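# Shift the ball and ring to the other stand by ropes

## Task

Get the ball off its current stand and onto the second stand, which sits in the gap between the benches out of every gripper's reach. The ball rests on a ring lying on the first stand's collar, and each arm's bench has a metal block tied to that ring by a rope. The ring must end up lying flat on the second stand's collar with the ball on it. A tipped or yanked ring lets the ball roll away. The task fails if the ball or the ring ever drops more than slightly below the collar of the lower stand, even briefly while dangling. Base positions in the scene frame (metres) and headings (degrees, counter-clockwise from +x) are: arm1 x=-0.06 y=+1.40 z=+1.00 facing -89; arm2 x=-1.12 y=-0.87 z=+1.00 facing +28; arm3 x=+1.23 y=-0.68 z=+1.05 facing +152. At the end every gripper must release and the arms must back away. A result that stays in place only because a robot holds it is not counted.

## Robot and tools

ROBOTS. There are three identical i2rt Big YAM arms, named arm1, arm2 and arm3. Each has six revolute joints, a two-finger gripper and a wrist camera. The hand reaches roughly 1.0 m from the joint-1 axis. There are also two fixed room cameras, cam_low and cam_top. Because the stand goal is out of reach, the usual approach is to grab each arm's metal block and pull or pay out the ropes together. This lets the ring, with the ball on it, glide across smoothly and stay level. Pull gently and in coordination; sudden tugs tip the ring.

FRAME. There is one scene frame: origin on the floor, +z up. Base positions and headings are listed in the task. "hand" means the point midway between the fingertips. The hand's z axis runs along the fingers, and the fingers close along its y axis. With joints 1 and 6 at 0 and the hand level and pointing forward, the wrist camera sits above the hand looking at the fingertips.

execute_actions. Argument "actions" is a list holding either one action object or nothing. An empty list just reports state and images. The action object has one optional key per arm ("arm1", "arm2", "arm3"). Each key holds {"joints": {...}} with any subset of the joints below. Every value is an absolute target, not an offset from the current position. Joint values are in radians and the gripper is in metres. Ranges, with the tolerance for counting as done:
- joint1_rad: -2.879 to 2.879, ±0.045. Base yaw; positive is counter-clockwise seen from above; 0 unfolds the arm along its heading.
- joint2_rad: 0 to 3.141, ±0.14. Shoulder; 0 has the upper arm lying back roughly level; larger values raise it, then carry it forward.
- joint3_rad: 0 to 3.019, ±0.09. Elbow; 0 is fully folded; larger values open it.
- joint4_rad: -1.692 to 1.57, ±0.055. Hand pitch; positive tips the fingers up.
- joint5_rad: -1.57 to 1.57, ±0.03. Hand side-swing; positive goes toward the arm's right.
- joint6_rad: -2.094 to 2.094, ±0.035. Hand roll; positive is clockwise when viewed from behind the hand.
- gripper_m: 0 to 0.093, ±0.003. Gap between the fingertips; each pad squeezes with up to about 50 to 62 N.
All motions in one action start at once but may finish at different times. Joints run at different speeds, so the hand can sweep a wide path between postures. A single action lasts at most 15 s. An unknown key or an out-of-range number rejects the whole call, and nothing moves. Joints or arms left out may keep pushing toward earlier targets.

The optional "cameras" argument picks which images come back. Options are arm1_cam_wrist, arm2_cam_wrist, arm3_cam_wrist, cam_low, cam_top, or "all". Omitting it, null or ["all"] gives every camera; [] gives none. The "pictures" line lists the order of the images.

wait: seconds from 0 to 10. It commands nothing and returns the same report as an empty action.

zoom_image: camera (one of the five names) and region [x0, y0, x1, y1] in pixels of that camera's latest full image. (0,0) is the top-left corner, and the region can be at most 504x504. The wrist cameras are 504x504 fisheye; cam_low and cam_top are 672x504.

finished_scene: scene is the integer number of the current scene. It closes the scene for good and reports success. Only call it after releasing and retreating, with the ball and ring settled.

RESULT LINES. joint_status gives how each commanded motion ended:
- done;
- "off_target": stopped short and possibly still pushing;
- "contact_stop": stopped on contact and now holding where it stopped;
- "time_out": could not finish. It may keep a target near its current position (within 0.375, 0.375, 0.113, 0.225, 0.075, 0.3 rad for joints 1 to 6) and go on pushing.
- "not_followed": a self/inter-arm collision check blocked the targets. A "joint command not followed" line, often with a "cause:", flags this. The gripper part of the same action still runs. Blocked targets may be retried with later actions until replaced by passable ones or until the path clears.
on_its_own lists joints doing things this call did not command. "held at" there is the joint's held target, not its position. To stop a joint pushing, command it to its reported position. A very small change from the current position may not move it. Joints bearing a load sag.

CAUTIONS. The arms never stop on touch and can push hard. A hard squeeze between two robots fails the task and ends the run, and a hard collision can do the same. The collision check may act late and ignores fingers, gripper housings and wrist cameras. Nothing reports when arms touch. Keep objects inside the work area and off the floor. Loose objects may occasionally get a brief shove. Drops, slips, slams and hard pushes reduce quality.

HEAT. Sustained load warms motors, and this continues while you are deciding. From 85 °C a MOTOR HOT line appears. At 100 °C the arm, gripper included, goes limp until it cools and falls; this is reported as an OVER-TEMPERATURE FAULT. Affected keys then read "limit_stop_at_motor_heat"; resend those targets afterward. Some heat carries into the next scene. The robot holds the last command while you think, so avoid leaving arms straining.

Each tool is called after "Emit:" as a command line: name --argument value for each argument, lists and objects as JSON in quotes; but a table of rows of numbers goes row by row, as --pt "numbers of a row", without its own name.

## Session

I'll start by observing the scene.

Emit:
execute_actions --actions '[]'

Scene clock: 0.00 s.
arm1.joint_positions: joint1_rad=+0.793 joint2_rad=+0.276 joint3_rad=+1.510 joint4_rad=-1.208 joint5_rad=-0.146 joint6_rad=-0.605 gripper_m=+0.094
arm1.joint_status: not commanded
arm1.hand: x=-0.0195 y=+1.3818 z=+1.6625 quat_wxyz=(-0.591, -0.008, -0.695, +0.408) (m; scene frame)
arm2.joint_positions: joint1_rad=+0.244 joint2_rad=+0.335 joint3_rad=+1.660 joint4_rad=-1.269 joint5_rad=-0.261 joint6_rad=+0.291 gripper_m=+0.095
arm2.joint_status: not commanded
arm2.hand: x=-1.1297 y=-0.8219 z=+1.7028 quat_wxyz=(-0.585, +0.239, -0.646, -0.428) (m; scene frame)
arm3.joint_positions: joint1_rad=+0.332 joint2_rad=+0.337 joint3_rad=+1.592 joint4_rad=-1.300 joint5_rad=-0.122 joint6_rad=-0.522 gripper_m=+0.094
arm3.joint_status: not commanded
arm3.hand: x=+1.1846 y=-0.6818 z=+1.7249 quat_wxyz=(-0.188, +0.699, +0.166, -0.670) (m; scene frame)
pictures: arm1_cam_wrist, arm2_cam_wrist, arm3_cam_wrist, cam_low, cam_top
Images, in order (width x height): arm1_cam_wrist 504x504, arm2_cam_wrist 504x504, arm3_cam_wrist 504x504, cam_low 672x504, cam_top 672x504.

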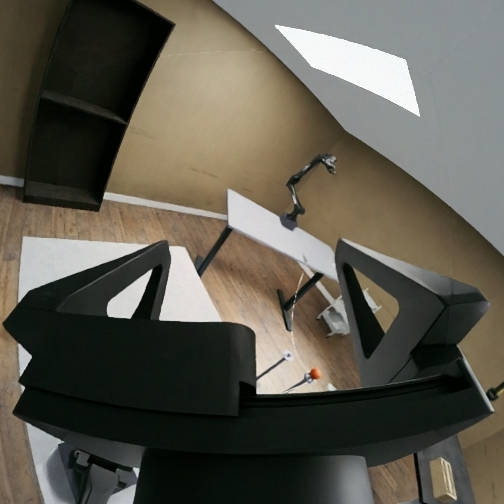

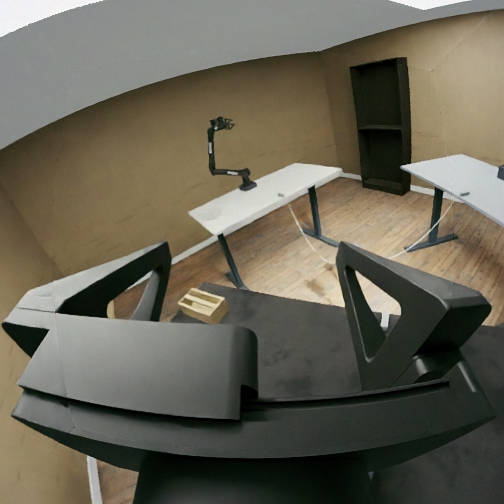

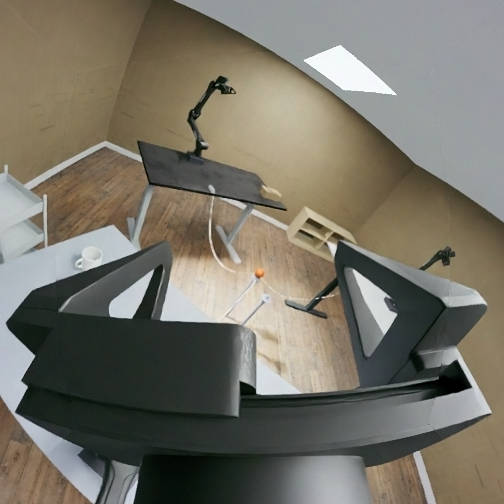

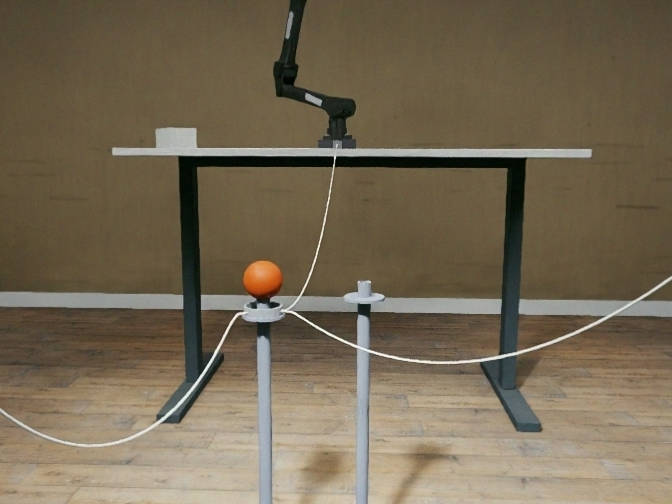

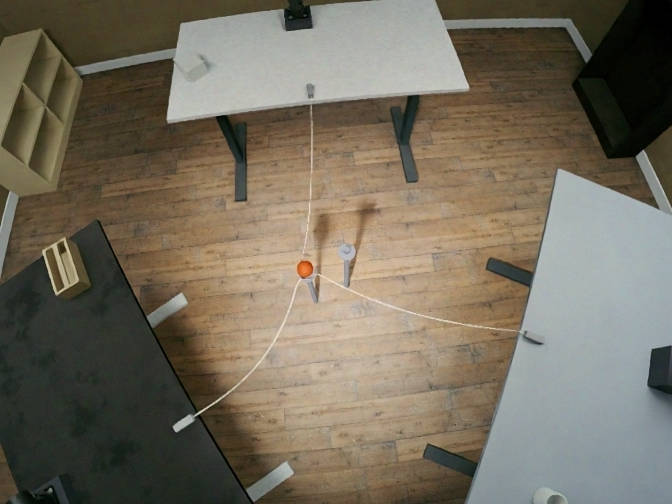

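Emit:
zoom_image --camera "cam_low" --region '[200, 230, 440, 410]'

Emit:
zoom_image --camera "cam_top" --region '[260, 200, 400, 320]'

Emit:
zoom_image --camera "cam_top" --region '[250, 0, 390, 130]'

Emit:
zoom_image --camera "cam_top" --region '[130, 380, 270, 480]'

Emit:
zoom_image --camera "cam_top" --region '[480, 290, 600, 380]'

Region (200, 230, 440, 410) of cam_low's 672x504 image, scaled by 2.100, with more detail than that image has; it fills the top 378 rows of this view, and the rest is white.

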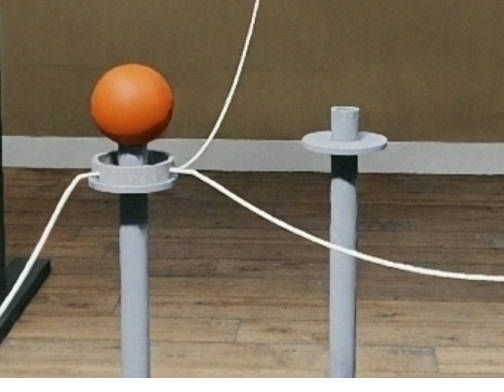

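Region (260, 200, 400, 320) of cam_top's 672x504 image, scaled by 3.600, with more detail than that image has; it fills the top 432 rows of this view, and the rest is white.

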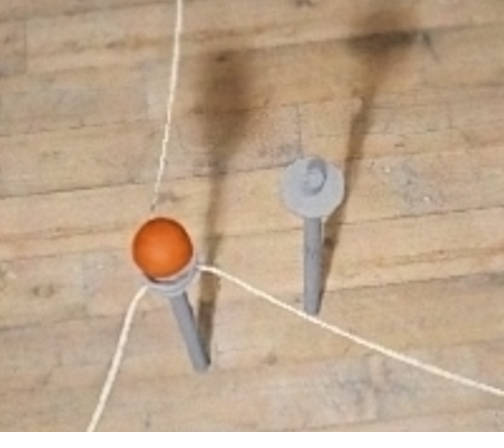

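Region (250, 0, 390, 130) of cam_top's 672x504 image, scaled by 3.600, with more detail than that image has; it fills the top 468 rows of this view, and the rest is white.

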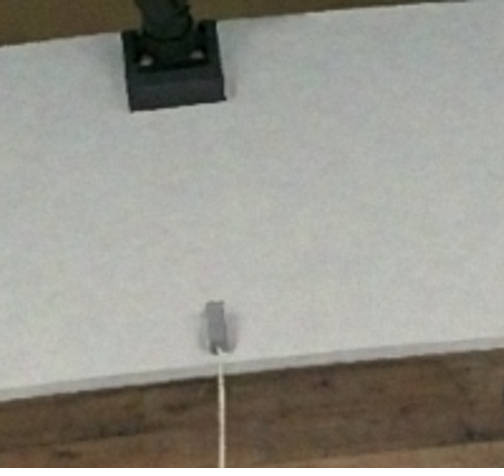

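Region (130, 380, 270, 480) of cam_top's 672x504 image, scaled by 3.600, with more detail than that image has; it fills the top 360 rows of this view, and the rest is white.

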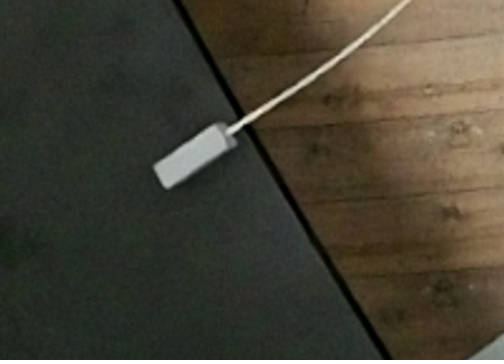

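Region (480, 290, 600, 380) of cam_top's 672x504 image, scaled by 4.200, with more detail than that image has; it fills the top 378 rows of this view, and the rest is white.

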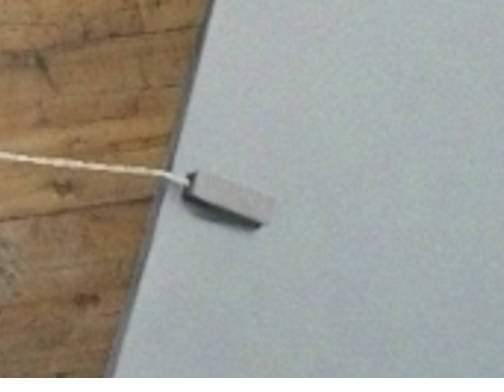

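Emit:
zoom_image --camera "cam_top" --region '[270, 0, 330, 45]'

Emit:
zoom_image --camera "cam_top" --region '[600, 320, 672, 410]'

Emit:
zoom_image --camera "cam_top" --region '[0, 440, 100, 504]'

Emit:
zoom_image --camera "cam_top" --region '[285, 230, 365, 310]'

Emit:
zoom_image --camera "cam_low" --region '[230, 250, 400, 335]'

Emit:
zoom_image --camera "cam_low" --region '[270, 60, 400, 170]'

Region (270, 0, 330, 45) of cam_top's 672x504 image, scaled by 8.400, with more detail than that image has; it fills the top 378 rows of this view, and the rest is white.

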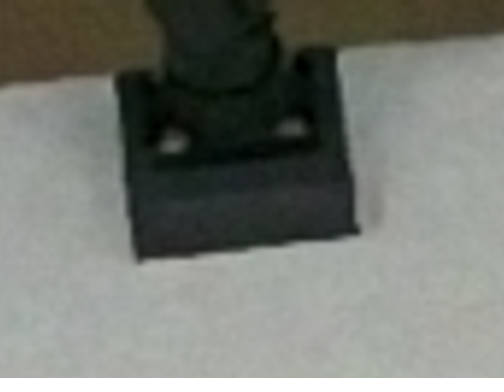

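Region (600, 320, 672, 410) of cam_top's 672x504 image, scaled by 5.600, with more detail than that image has; it fills the left 403 columns of this view, and the rest is white.

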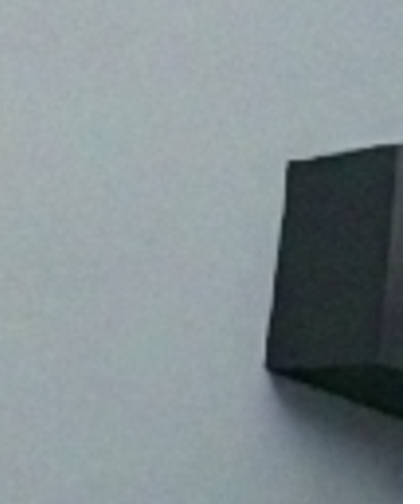

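Region (0, 440, 100, 504) of cam_top's 672x504 image, scaled by 5.040, with more detail than that image has; it fills the top 323 rows of this view, and the rest is white.

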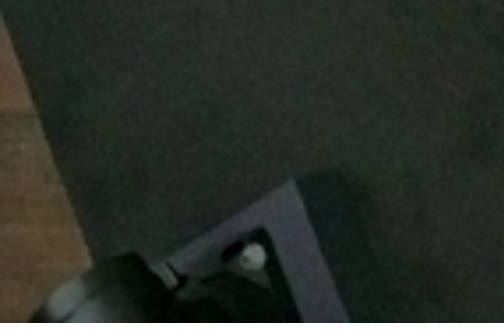

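Region (285, 230, 365, 310) of cam_top's 672x504 image, scaled by 6.300, with more detail than that image has.

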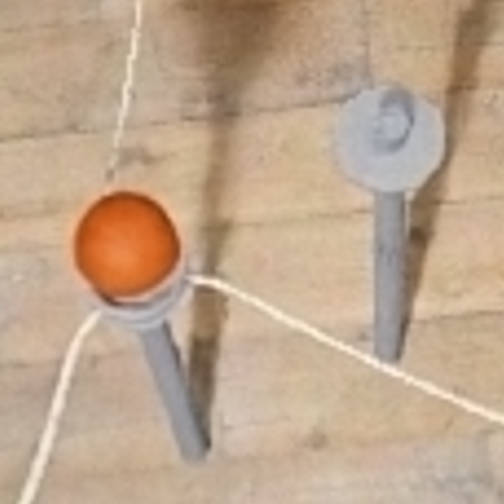

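Region (230, 250, 400, 335) of cam_low's 672x504 image, scaled by 2.965, with more detail than that image has.

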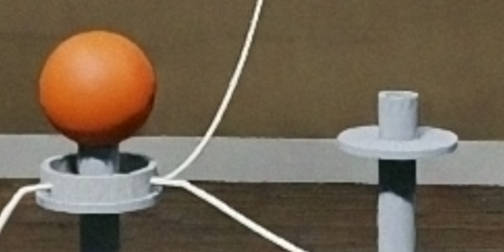

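Region (270, 60, 400, 170) of cam_low's 672x504 image, scaled by 3.877, with more detail than that image has; it fills the top 426 rows of this view, and the rest is white.

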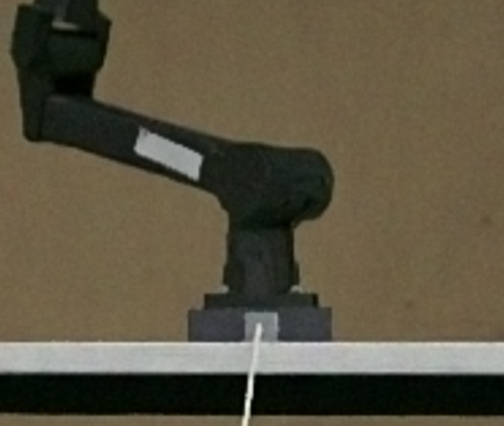

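Emit:
execute_actions --actions '[{"arm1": {"joints": {"joint1_rad": 0, "joint2_rad": 1.5, "joint3_rad": 1.5, "joint4_rad": -1.4, "joint5_rad": 0, "joint6_rad": 0}}, "arm2": {"joints": {"joint1_rad": 0, "joint2_rad": 1.75, "joint3_rad": 1.6, "joint4_rad": -1.3, "joint5_rad": 0, "joint6_rad": 0}}, "arm3": {"joints": {"joint1_rad": 0, "joint2_rad": 1.3, "joint3_rad": 1.1, "joint4_rad": -1.2, "joint5_rad": 0, "joint6_rad": 0}}}]'

Scene clock: 107.27 s.
arm1.joint_positions: joint1_rad=+0.002 joint2_rad=+1.507 joint3_rad=+1.482 joint4_rad=-1.386 joint5_rad=-0.002 joint6_rad=-0.009 gripper_m=+0.094
arm1.joint_status: all done
arm1.hand: x=-0.0555 y=+0.9134 z=+1.2523 quat_wxyz=(-0.060, -0.696, -0.714, +0.047) (m; scene frame)
arm2.joint_positions: joint1_rad=+0.003 joint2_rad=+1.750 joint3_rad=+1.601 joint4_rad=-1.292 joint5_rad=-0.004 joint6_rad=+0.007 gripper_m=+0.095
arm2.joint_status: all done
arm2.hand: x=-0.6159 y=-0.6051 z=+1.1880 quat_wxyz=(-0.061, +0.236, -0.970, -0.017) (m; scene frame)
arm3.joint_positions: joint1_rad=+0.008 joint2_rad=+1.290 joint3_rad=+1.072 joint4_rad=-1.203 joint5_rad=-0.001 joint6_rad=-0.009 gripper_m=+0.094
arm3.joint_status: all done
arm3.hand: x=+0.8846 y=-0.4913 z=+1.2428 quat_wxyz=(-0.011, +0.969, -0.236, -0.078) (m; scene frame)
pictures: arm1_cam_wrist, arm2_cam_wrist, arm3_cam_wrist, cam_low, cam_top
Images, in order (width x height): arm1_cam_wrist 504x504, arm2_cam_wrist 504x504, arm3_cam_wrist 504x504, cam_low 672x504, cam_top 672x504.

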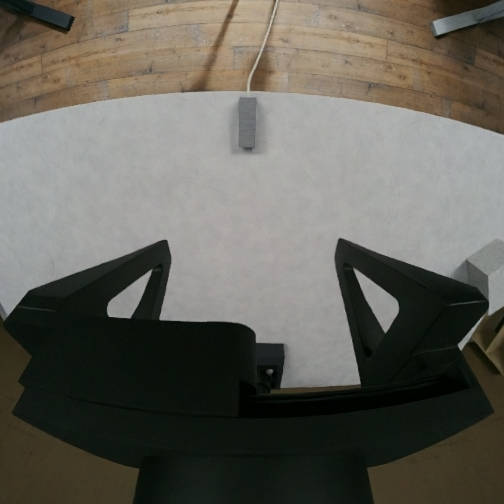

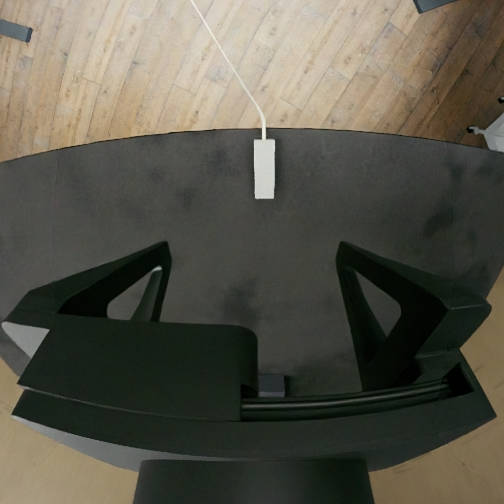

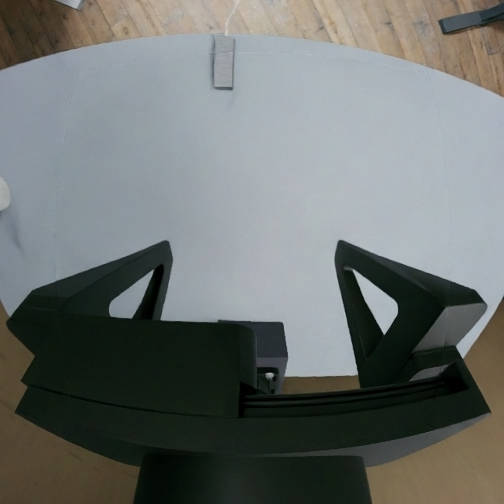

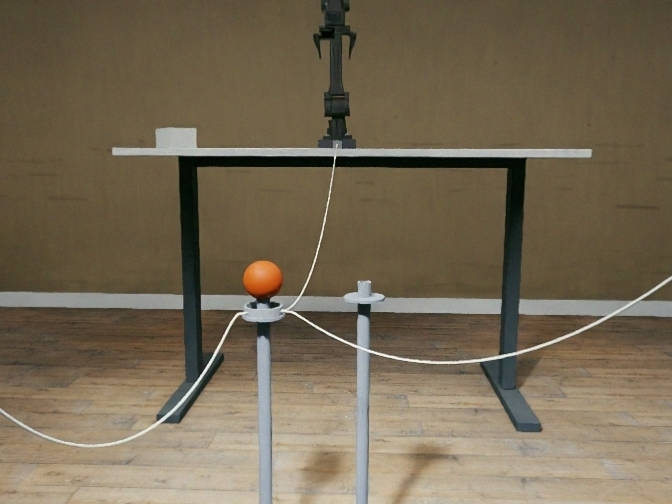

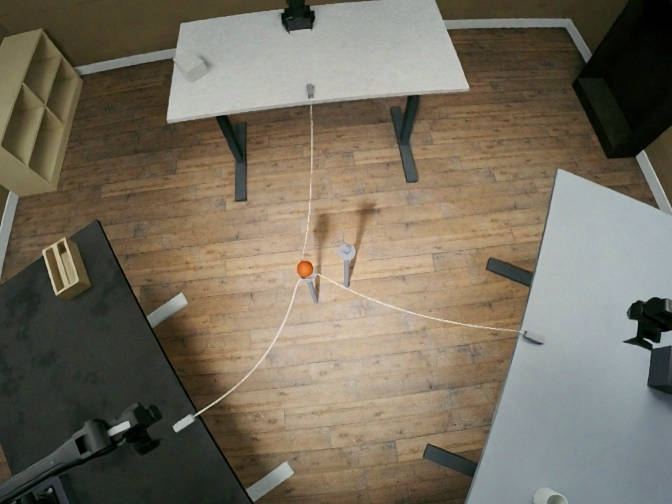

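Emit:
execute_actions --actions '[{"arm1": {"joints": {"joint4_rad": -0.6}}, "arm2": {"joints": {"joint3_rad": 2.15}}, "arm3": {"joints": {"joint2_rad": 0.75}}}]' --cameras '["cam_top", "cam_low"]'

Scene clock: 177.67 s.
arm1.joint_positions: joint1_rad=+0.002 joint2_rad=+1.507 joint3_rad=+1.482 joint4_rad=-0.627 joint5_rad=-0.002 joint6_rad=-0.009 gripper_m=+0.094
arm1.joint_status: all done
arm1.hand: x=-0.0541 y=+0.7562 z=+1.3443 quat_wxyz=(-0.318, -0.629, -0.642, +0.304) (m; scene frame)
arm2.joint_positions: joint1_rad=+0.003 joint2_rad=+1.732 joint3_rad=+2.112 joint4_rad=-1.299 joint5_rad=-0.004 joint6_rad=+0.007 gripper_m=+0.095
arm2.joint_status: all done
arm2.hand: x=-0.5377 y=-0.5635 z=+1.4370 quat_wxyz=(-0.308, +0.225, -0.921, -0.079) (m; scene frame)
arm3.joint_positions: joint1_rad=+0.008 joint2_rad=+0.741 joint3_rad=+1.072 joint4_rad=-1.203 joint5_rad=-0.001 joint6_rad=-0.009 gripper_m=+0.094
arm3.joint_status: all done
arm3.hand: x=+0.9613 y=-0.5287 z=+1.4266 quat_wxyz=(-0.077, +0.911, -0.224, -0.337) (m; scene frame)
pictures: cam_low, cam_top
Images, in order (width x height): cam_low 672x504, cam_top 672x504.

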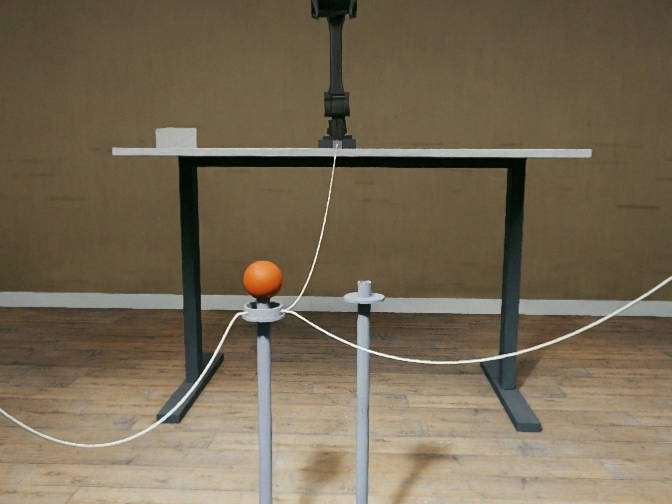

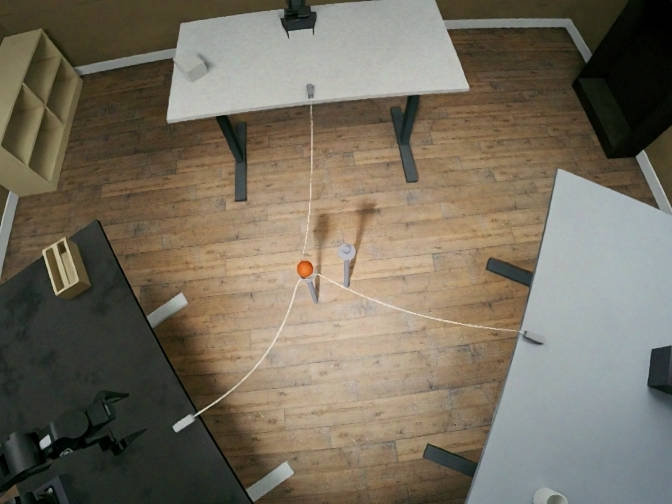

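Emit:
execute_actions --actions '[]' --cameras '["arm1_cam_wrist", "arm2_cam_wrist", "arm3_cam_wrist", "cam_top"]'

Scene clock: 245.77 s.
arm1.joint_positions: joint1_rad=+0.002 joint2_rad=+1.507 joint3_rad=+1.482 joint4_rad=-0.627 joint5_rad=-0.002 joint6_rad=-0.009 gripper_m=+0.094
arm1.joint_status: all done
arm1.hand: x=-0.0541 y=+0.7562 z=+1.3443 quat_wxyz=(-0.318, -0.629, -0.642, +0.304) (m; scene frame)
arm2.joint_positions: joint1_rad=+0.003 joint2_rad=+1.732 joint3_rad=+2.112 joint4_rad=-1.299 joint5_rad=-0.004 joint6_rad=+0.007 gripper_m=+0.095
arm2.joint_status: all done
arm2.hand: x=-0.5377 y=-0.5635 z=+1.4370 quat_wxyz=(-0.308, +0.225, -0.921, -0.079) (m; scene frame)
arm3.joint_positions: joint1_rad=+0.008 joint2_rad=+0.741 joint3_rad=+1.072 joint4_rad=-1.203 joint5_rad=-0.001 joint6_rad=-0.009 gripper_m=+0.094
arm3.joint_status: all done
arm3.hand: x=+0.9613 y=-0.5287 z=+1.4266 quat_wxyz=(-0.077, +0.911, -0.224, -0.337) (m; scene frame)
pictures: arm1_cam_wrist, arm2_cam_wrist, arm3_cam_wrist, cam_top
Images, in order (width x height): arm1_cam_wrist 504x504, arm2_cam_wrist 504x504, arm3_cam_wrist 504x504, cam_top 672x504.

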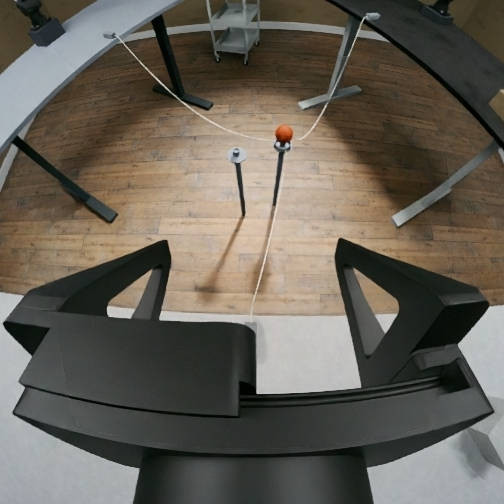

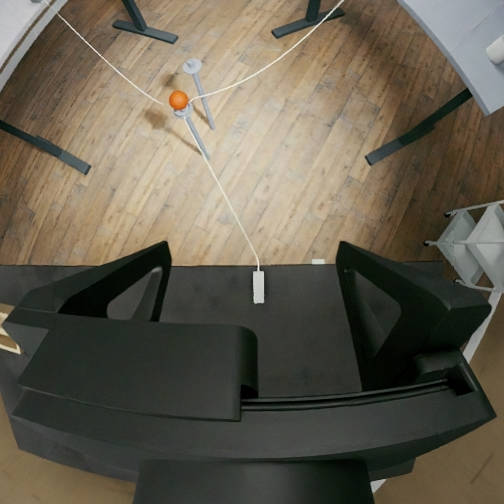

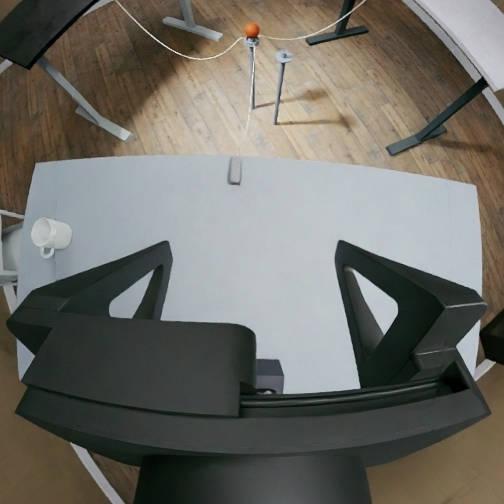

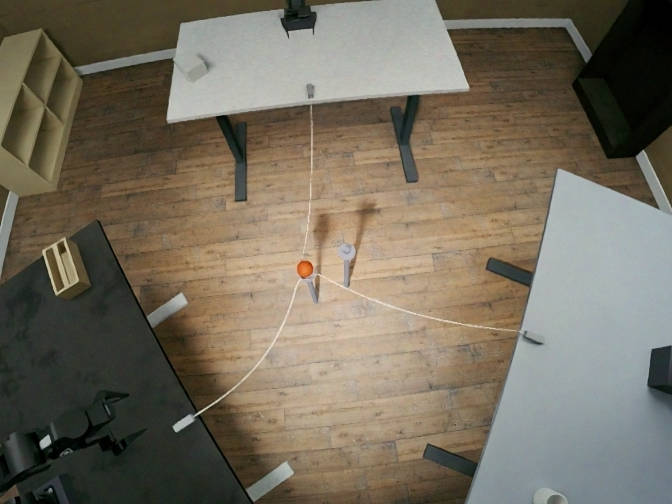

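Emit:
zoom_image --camera "arm1_cam_wrist" --region '[210, 110, 310, 230]'

Emit:
zoom_image --camera "arm2_cam_wrist" --region '[140, 45, 240, 165]'

Emit:
zoom_image --camera "arm3_cam_wrist" --region '[220, 10, 320, 130]'

Emit:
zoom_image --camera "arm2_cam_wrist" --region '[140, 220, 360, 330]'

Emit:
zoom_image --camera "arm3_cam_wrist" --region '[200, 140, 280, 200]'

Region (210, 110, 310, 230) of arm1_cam_wrist's 504x504 image, scaled by 4.200, with more detail than that image has.

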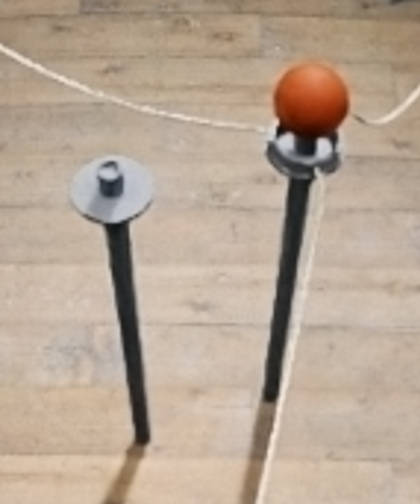

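Region (140, 45, 240, 165) of arm2_cam_wrist's 504x504 image, scaled by 4.200, with more detail than that image has.

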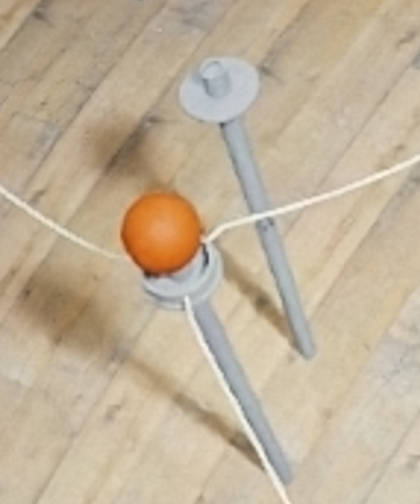

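Region (220, 10, 320, 130) of arm3_cam_wrist's 504x504 image, scaled by 4.200, with more detail than that image has.

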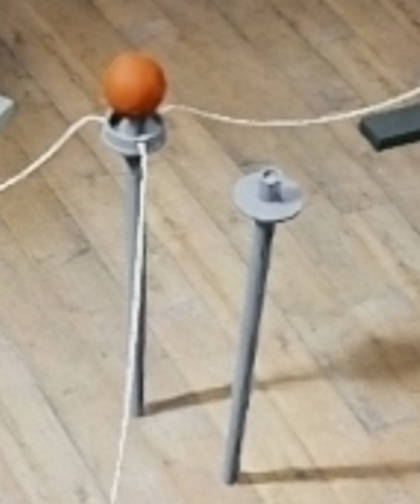

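Region (140, 220, 360, 330) of arm2_cam_wrist's 504x504 image, scaled by 2.291, with more detail than that image has.

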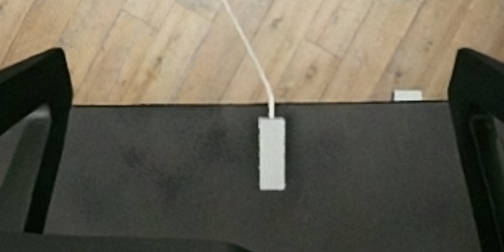

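Region (200, 140, 280, 200) of arm3_cam_wrist's 504x504 image, scaled by 6.300, with more detail than that image has; it fills the top 378 rows of this view, and the rest is white.

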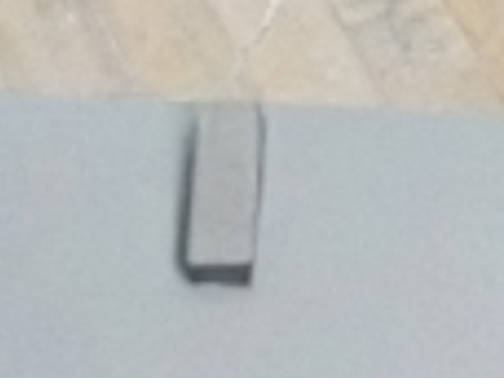

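Emit:
execute_actions --actions '[{"arm1": {"joints": {"joint1_rad": 0.014, "joint2_rad": 1.894, "joint3_rad": 1.507, "joint4_rad": -1.175}}, "arm2": {"joints": {"joint1_rad": -0.024, "joint2_rad": 1.922, "joint3_rad": 1.532, "joint4_rad": -1.178}}, "arm3": {"joints": {"joint1_rad": 0.088, "joint2_rad": 2.02, "joint3_rad": 1.433, "joint4_rad": -0.992, "joint6_rad": 0.08}}}]'

Scene clock: 367.60 s.
arm1.joint_positions: joint1_rad=+0.002 joint2_rad=+1.915 joint3_rad=+1.478 joint4_rad=-1.160 joint5_rad=-0.002 joint6_rad=-0.009 gripper_m=+0.094
arm1.joint_status: all done
arm1.hand: x=-0.0512 y=+0.8486 z=+1.0481 quat_wxyz=(+0.006, -0.697, -0.716, -0.018) (m; scene frame)
arm2.joint_positions: joint1_rad=-0.023 joint2_rad=+1.911 joint3_rad=+1.538 joint4_rad=-1.178 joint5_rad=-0.004 joint6_rad=+0.007 gripper_m=+0.095
arm2.joint_status: all done
arm2.hand: x=-0.6033 y=-0.6157 z=+1.0777 quat_wxyz=(-0.008, +0.224, -0.975, -0.003) (m; scene frame)
arm3.joint_positions: joint1_rad=+0.082 joint2_rad=+2.023 joint3_rad=+1.411 joint4_rad=-0.994 joint5_rad=-0.001 joint6_rad=+0.071 gripper_m=+0.094
arm3.joint_status: all done
arm3.hand: x=+0.7223 y=-0.4548 z=+1.0331 quat_wxyz=(+0.010, +0.971, -0.239, +0.012) (m; scene frame)
pictures: arm1_cam_wrist, arm2_cam_wrist, arm3_cam_wrist, cam_low, cam_top
Images, in order (width x height): arm1_cam_wrist 504x504, arm2_cam_wrist 504x504, arm3_cam_wrist 504x504, cam_low 672x504, cam_top 672x504.

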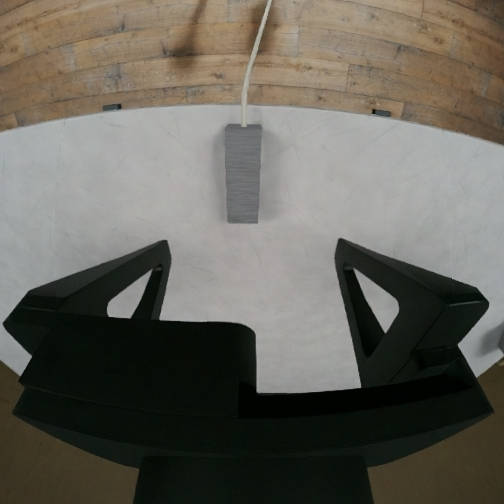

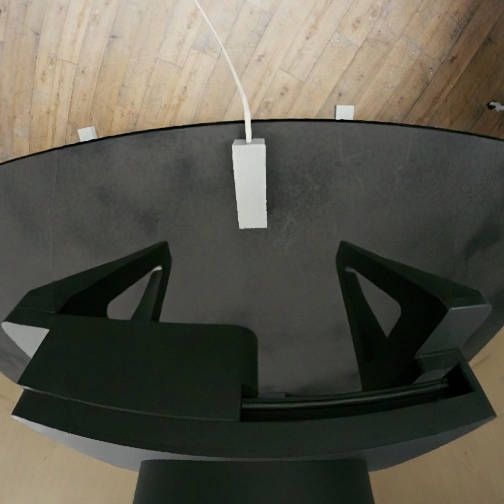

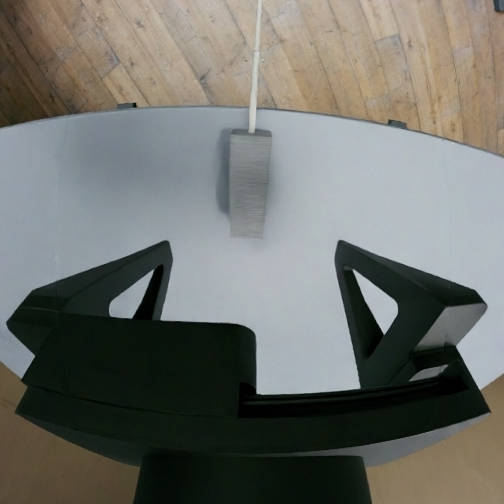

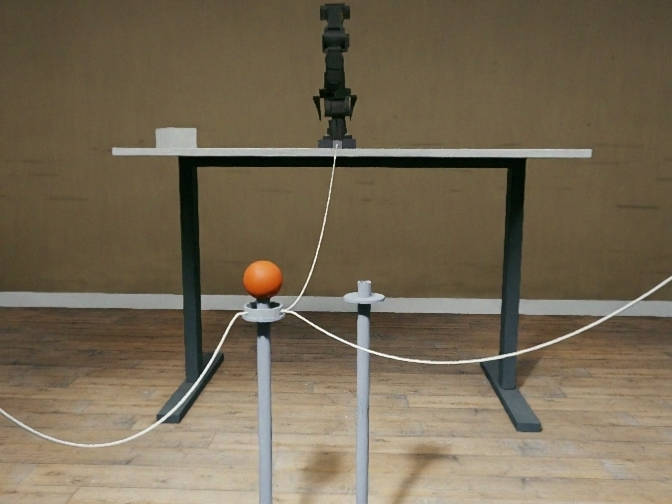

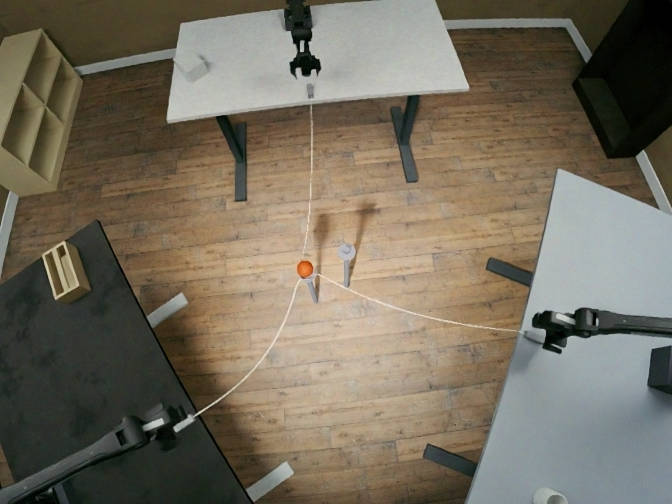

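Emit:
zoom_image --camera "arm1_cam_wrist" --region '[150, 90, 350, 270]'

Emit:
zoom_image --camera "arm2_cam_wrist" --region '[150, 90, 350, 270]'

Emit:
zoom_image --camera "arm3_cam_wrist" --region '[150, 90, 350, 270]'

Emit:
zoom_image --camera "cam_low" --region '[290, 70, 390, 170]'

Region (150, 90, 350, 270) of arm1_cam_wrist's 504x504 image, scaled by 2.520, with more detail than that image has; it fills the top 454 rows of this view, and the rest is white.

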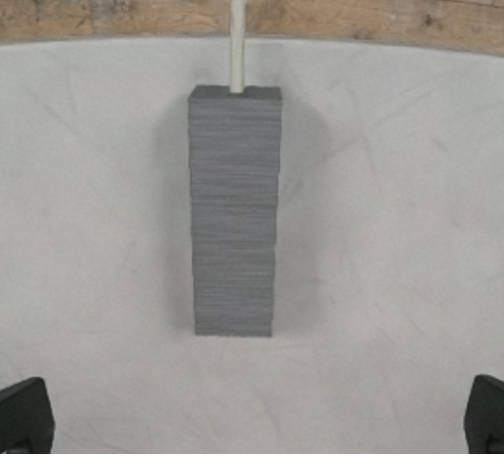

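Region (150, 90, 350, 270) of arm2_cam_wrist's 504x504 image, scaled by 2.520, with more detail than that image has; it fills the top 454 rows of this view, and the rest is white.

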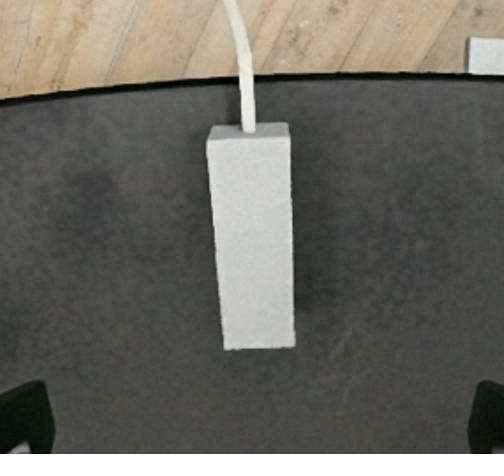

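Region (150, 90, 350, 270) of arm3_cam_wrist's 504x504 image, scaled by 2.520, with more detail than that image has; it fills the top 454 rows of this view, and the rest is white.

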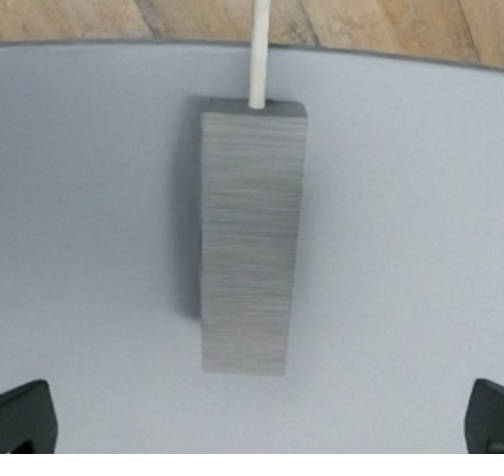

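Region (290, 70, 390, 170) of cam_low's 672x504 image, scaled by 5.040, with more detail than that image has.

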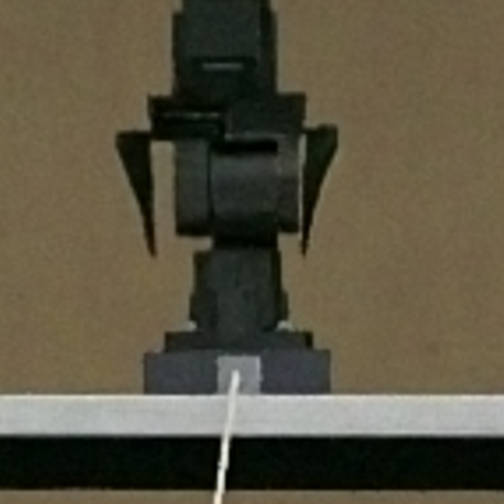

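Emit:
execute_actions --actions '[{"arm1": {"joints": {"joint1_rad": 0.026, "joint2_rad": 2.033, "joint4_rad": -0.985}}, "arm2": {"joints": {"joint2_rad": 2.058, "joint3_rad": 1.497, "joint4_rad": -1.028, "joint6_rad": -0.045}}, "arm3": {"joints": {"joint2_rad": 2.122, "joint4_rad": -0.86, "joint6_rad": 0.12}}}]' --cameras '["arm1_cam_wrist", "arm2_cam_wrist", "arm3_cam_wrist", "cam_low"]'

Scene clock: 483.10 s.
arm1.joint_positions: joint1_rad=+0.012 joint2_rad=+2.050 joint3_rad=+1.478 joint4_rad=-1.002 joint5_rad=-0.002 joint6_rad=-0.009 gripper_m=+0.094
arm1.joint_status: all done
arm1.hand: x=-0.0438 y=+0.8254 z=+0.9735 quat_wxyz=(-0.002, -0.694, -0.720, -0.010) (m; scene frame)
arm2.joint_positions: joint1_rad=-0.023 joint2_rad=+2.059 joint3_rad=+1.499 joint4_rad=-1.036 joint5_rad=-0.004 joint6_rad=-0.038 gripper_m=+0.095
arm2.joint_status: all done
arm2.hand: x=-0.5998 y=-0.6141 z=+0.9821 quat_wxyz=(+0.014, +0.246, -0.969, +0.002) (m; scene frame)
arm3.joint_positions: joint1_rad=+0.082 joint2_rad=+2.123 joint3_rad=+1.411 joint4_rad=-0.871 joint5_rad=-0.001 joint6_rad=+0.111 gripper_m=+0.094
arm3.joint_status: all done
arm3.hand: x=+0.7107 y=-0.4506 z=+0.9786 quat_wxyz=(+0.008, +0.966, -0.259, +0.001) (m; scene frame)
pictures: arm1_cam_wrist, arm2_cam_wrist, arm3_cam_wrist, cam_low
Images, in order (width x height): arm1_cam_wrist 504x504, arm2_cam_wrist 504x504, arm3_cam_wrist 504x504, cam_low 672x504.

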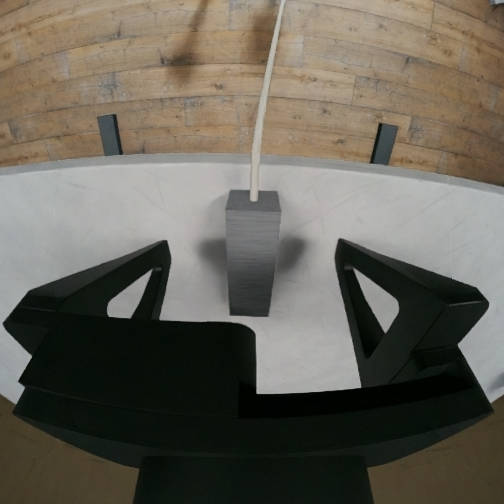

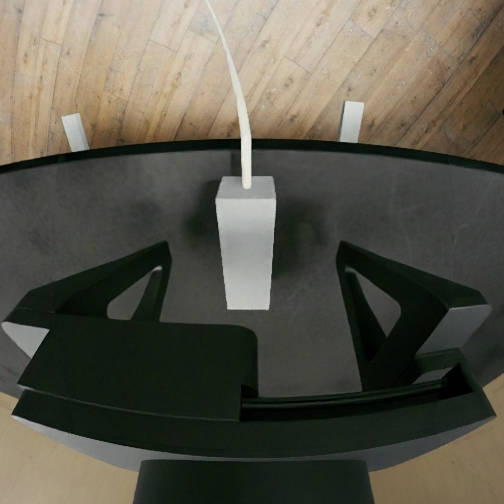

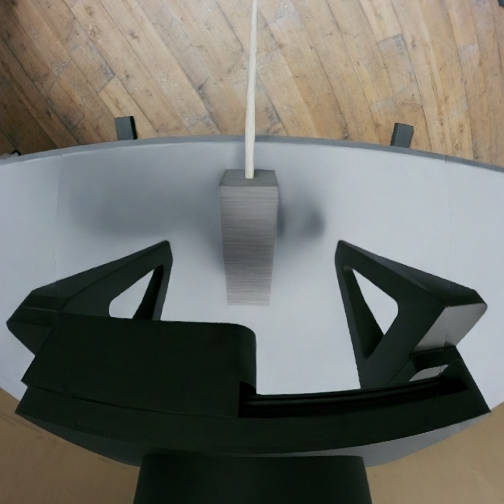

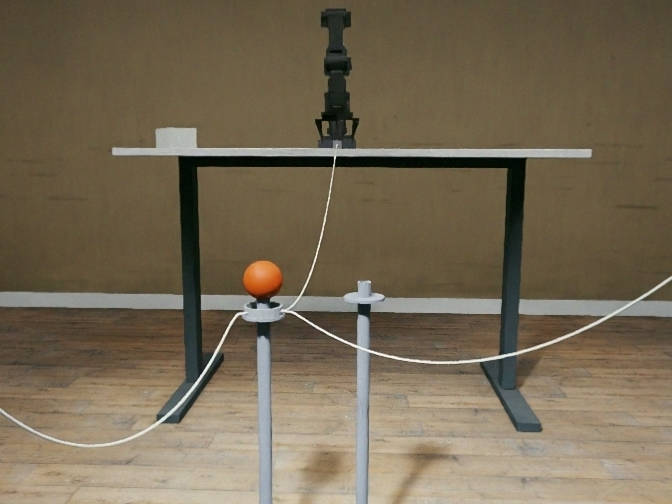

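Emit:
zoom_image --camera "cam_low" --region '[300, 100, 380, 165]'

Emit:
zoom_image --camera "arm1_cam_wrist" --region '[150, 150, 350, 330]'

Emit:
zoom_image --camera "arm2_cam_wrist" --region '[150, 150, 350, 330]'

Emit:
zoom_image --camera "arm3_cam_wrist" --region '[150, 150, 350, 330]'

Region (300, 100, 380, 165) of cam_low's 672x504 image, scaled by 6.300, with more detail than that image has; it fills the top 410 rows of this view, and the rest is white.

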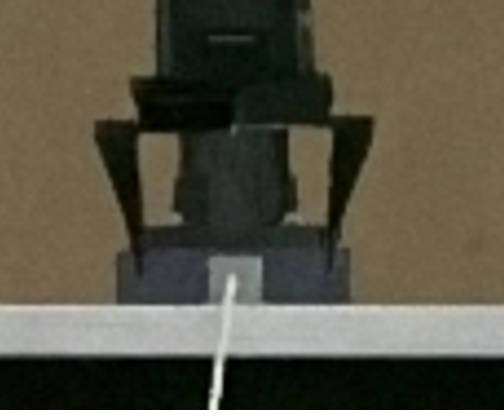

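Region (150, 150, 350, 330) of arm1_cam_wrist's 504x504 image, scaled by 2.520, with more detail than that image has; it fills the top 454 rows of this view, and the rest is white.

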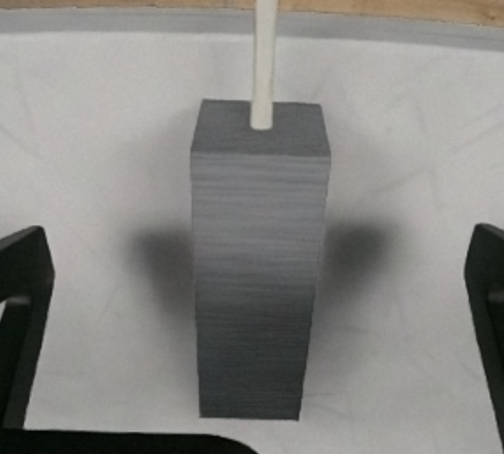

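Region (150, 150, 350, 330) of arm2_cam_wrist's 504x504 image, scaled by 2.520, with more detail than that image has; it fills the top 454 rows of this view, and the rest is white.

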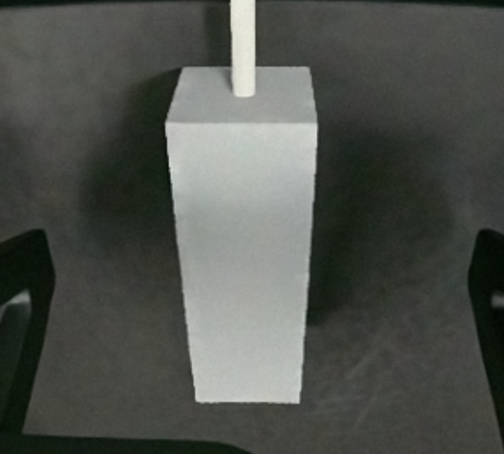

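Region (150, 150, 350, 330) of arm3_cam_wrist's 504x504 image, scaled by 2.520, with more detail than that image has; it fills the top 454 rows of this view, and the rest is white.

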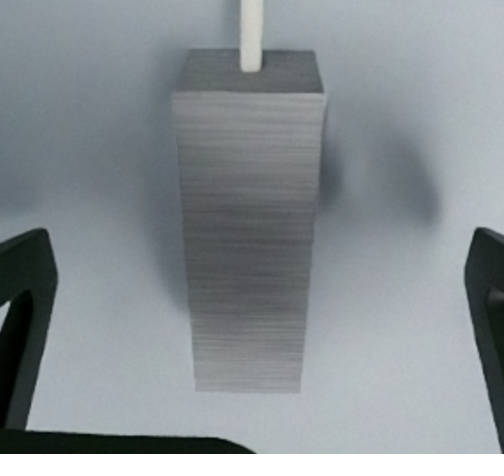

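Emit:
execute_actions --actions '[{"arm1": {"joints": {"joint2_rad": 2.051}}, "arm2": {"joints": {"joint2_rad": 2.069}}, "arm3": {"joints": {"joint2_rad": 2.137}}}]' --cameras '["cam_low"]'

Scene clock: 515.40 s.
arm1.joint_positions: joint1_rad=+0.012 joint2_rad=+2.050 joint3_rad=+1.478 joint4_rad=-1.002 joint5_rad=-0.002 joint6_rad=-0.009 gripper_m=+0.094
arm1.joint_status: all done
arm1.hand: x=-0.0438 y=+0.8254 z=+0.9735 quat_wxyz=(-0.002, -0.694, -0.720, -0.010) (m; scene frame)
arm2.joint_positions: joint1_rad=-0.023 joint2_rad=+2.059 joint3_rad=+1.499 joint4_rad=-1.036 joint5_rad=-0.004 joint6_rad=-0.038 gripper_m=+0.095
arm2.joint_status: all done
arm2.hand: x=-0.5998 y=-0.6141 z=+0.9821 quat_wxyz=(+0.014, +0.246, -0.969, +0.002) (m; scene frame)
arm3.joint_positions: joint1_rad=+0.082 joint2_rad=+2.123 joint3_rad=+1.411 joint4_rad=-0.871 joint5_rad=-0.001 joint6_rad=+0.111 gripper_m=+0.094
arm3.joint_status: all done
arm3.hand: x=+0.7107 y=-0.4506 z=+0.9786 quat_wxyz=(+0.008, +0.966, -0.259, +0.001) (m; scene frame)
pictures: cam_low
Images, in order (width x height): cam_low 672x504.

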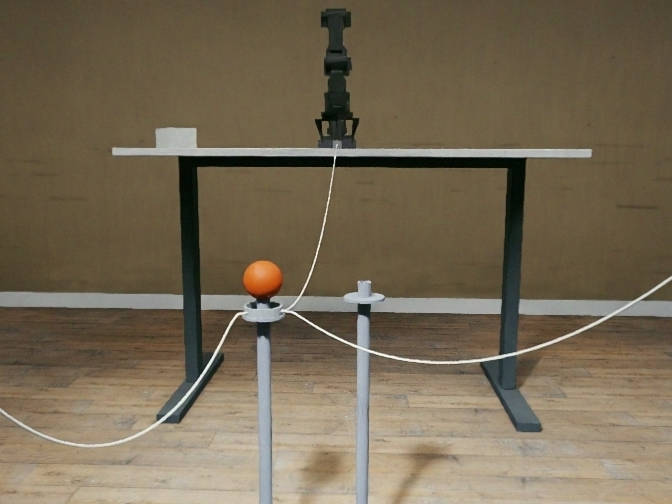

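Emit:
execute_actions --actions '[{"arm1": {"joints": {"joint2_rad": 2.07}}, "arm2": {"joints": {"joint2_rad": 2.079}}, "arm3": {"joints": {"joint2_rad": 2.146}}}]' --cameras '[]'

Scene clock: 527.40 s.
arm1.joint_positions: joint1_rad=+0.012 joint2_rad=+2.057 joint3_rad=+1.478 joint4_rad=-1.002 joint5_rad=-0.002 joint6_rad=-0.009 gripper_m=+0.094
arm1.joint_status: all done
arm1.hand: x=-0.0437 y=+0.8264 z=+0.9701 quat_wxyz=(+0.000, -0.694, -0.720, -0.013) (m; scene frame)
arm2.joint_positions: joint1_rad=-0.023 joint2_rad=+2.059 joint3_rad=+1.499 joint4_rad=-1.036 joint5_rad=-0.004 joint6_rad=-0.038 gripper_m=+0.095
arm2.joint_status: all done
arm2.hand: x=-0.5998 y=-0.6141 z=+0.9821 quat_wxyz=(+0.014, +0.246, -0.969, +0.002) (m; scene frame)
arm3.joint_positions: joint1_rad=+0.082 joint2_rad=+2.123 joint3_rad=+1.411 joint4_rad=-0.871 joint5_rad=-0.001 joint6_rad=+0.111 gripper_m=+0.094
arm3.joint_status: all done
arm3.hand: x=+0.7107 y=-0.4506 z=+0.9786 quat_wxyz=(+0.008, +0.966, -0.259, +0.001) (m; scene frame)
pictures: none
No camera images: the call's "cameras" was empty. Leave "cameras" out to get every camera's image.

Emit:
execute_actions --actions '[{"arm1": {"joints": {"joint2_rad": 2.08}}, "arm2": {"joints": {"joint2_rad": 2.09}}, "arm3": {"joints": {"joint2_rad": 2.157}}}]' --cameras '[]'

Scene clock: 534.73 s.
arm1.joint_positions: joint1_rad=+0.012 joint2_rad=+2.068 joint3_rad=+1.478 joint4_rad=-1.002 joint5_rad=-0.002 joint6_rad=-0.009 gripper_m=+0.094
arm1.joint_status: all done
arm1.hand: x=-0.0437 y=+0.8282 z=+0.9638 quat_wxyz=(+0.004, -0.694, -0.720, -0.017) (m; scene frame)
arm2.joint_positions: joint1_rad=-0.023 joint2_rad=+2.065 joint3_rad=+1.499 joint4_rad=-1.036 joint5_rad=-0.004 joint6_rad=-0.038 gripper_m=+0.095
arm2.joint_status: all done
arm2.hand: x=-0.6006 y=-0.6145 z=+0.9788 quat_wxyz=(+0.017, +0.246, -0.969, +0.002) (m; scene frame)
arm3.joint_positions: joint1_rad=+0.082 joint2_rad=+2.137 joint3_rad=+1.411 joint4_rad=-0.871 joint5_rad=-0.001 joint6_rad=+0.111 gripper_m=+0.094
arm3.joint_status: all done
arm3.hand: x=+0.7134 y=-0.4519 z=+0.9710 quat_wxyz=(+0.009, +0.966, -0.259, +0.008) (m; scene frame)
pictures: none
No camera images: the call's "cameras" was empty. Leave "cameras" out to get every camera's image.


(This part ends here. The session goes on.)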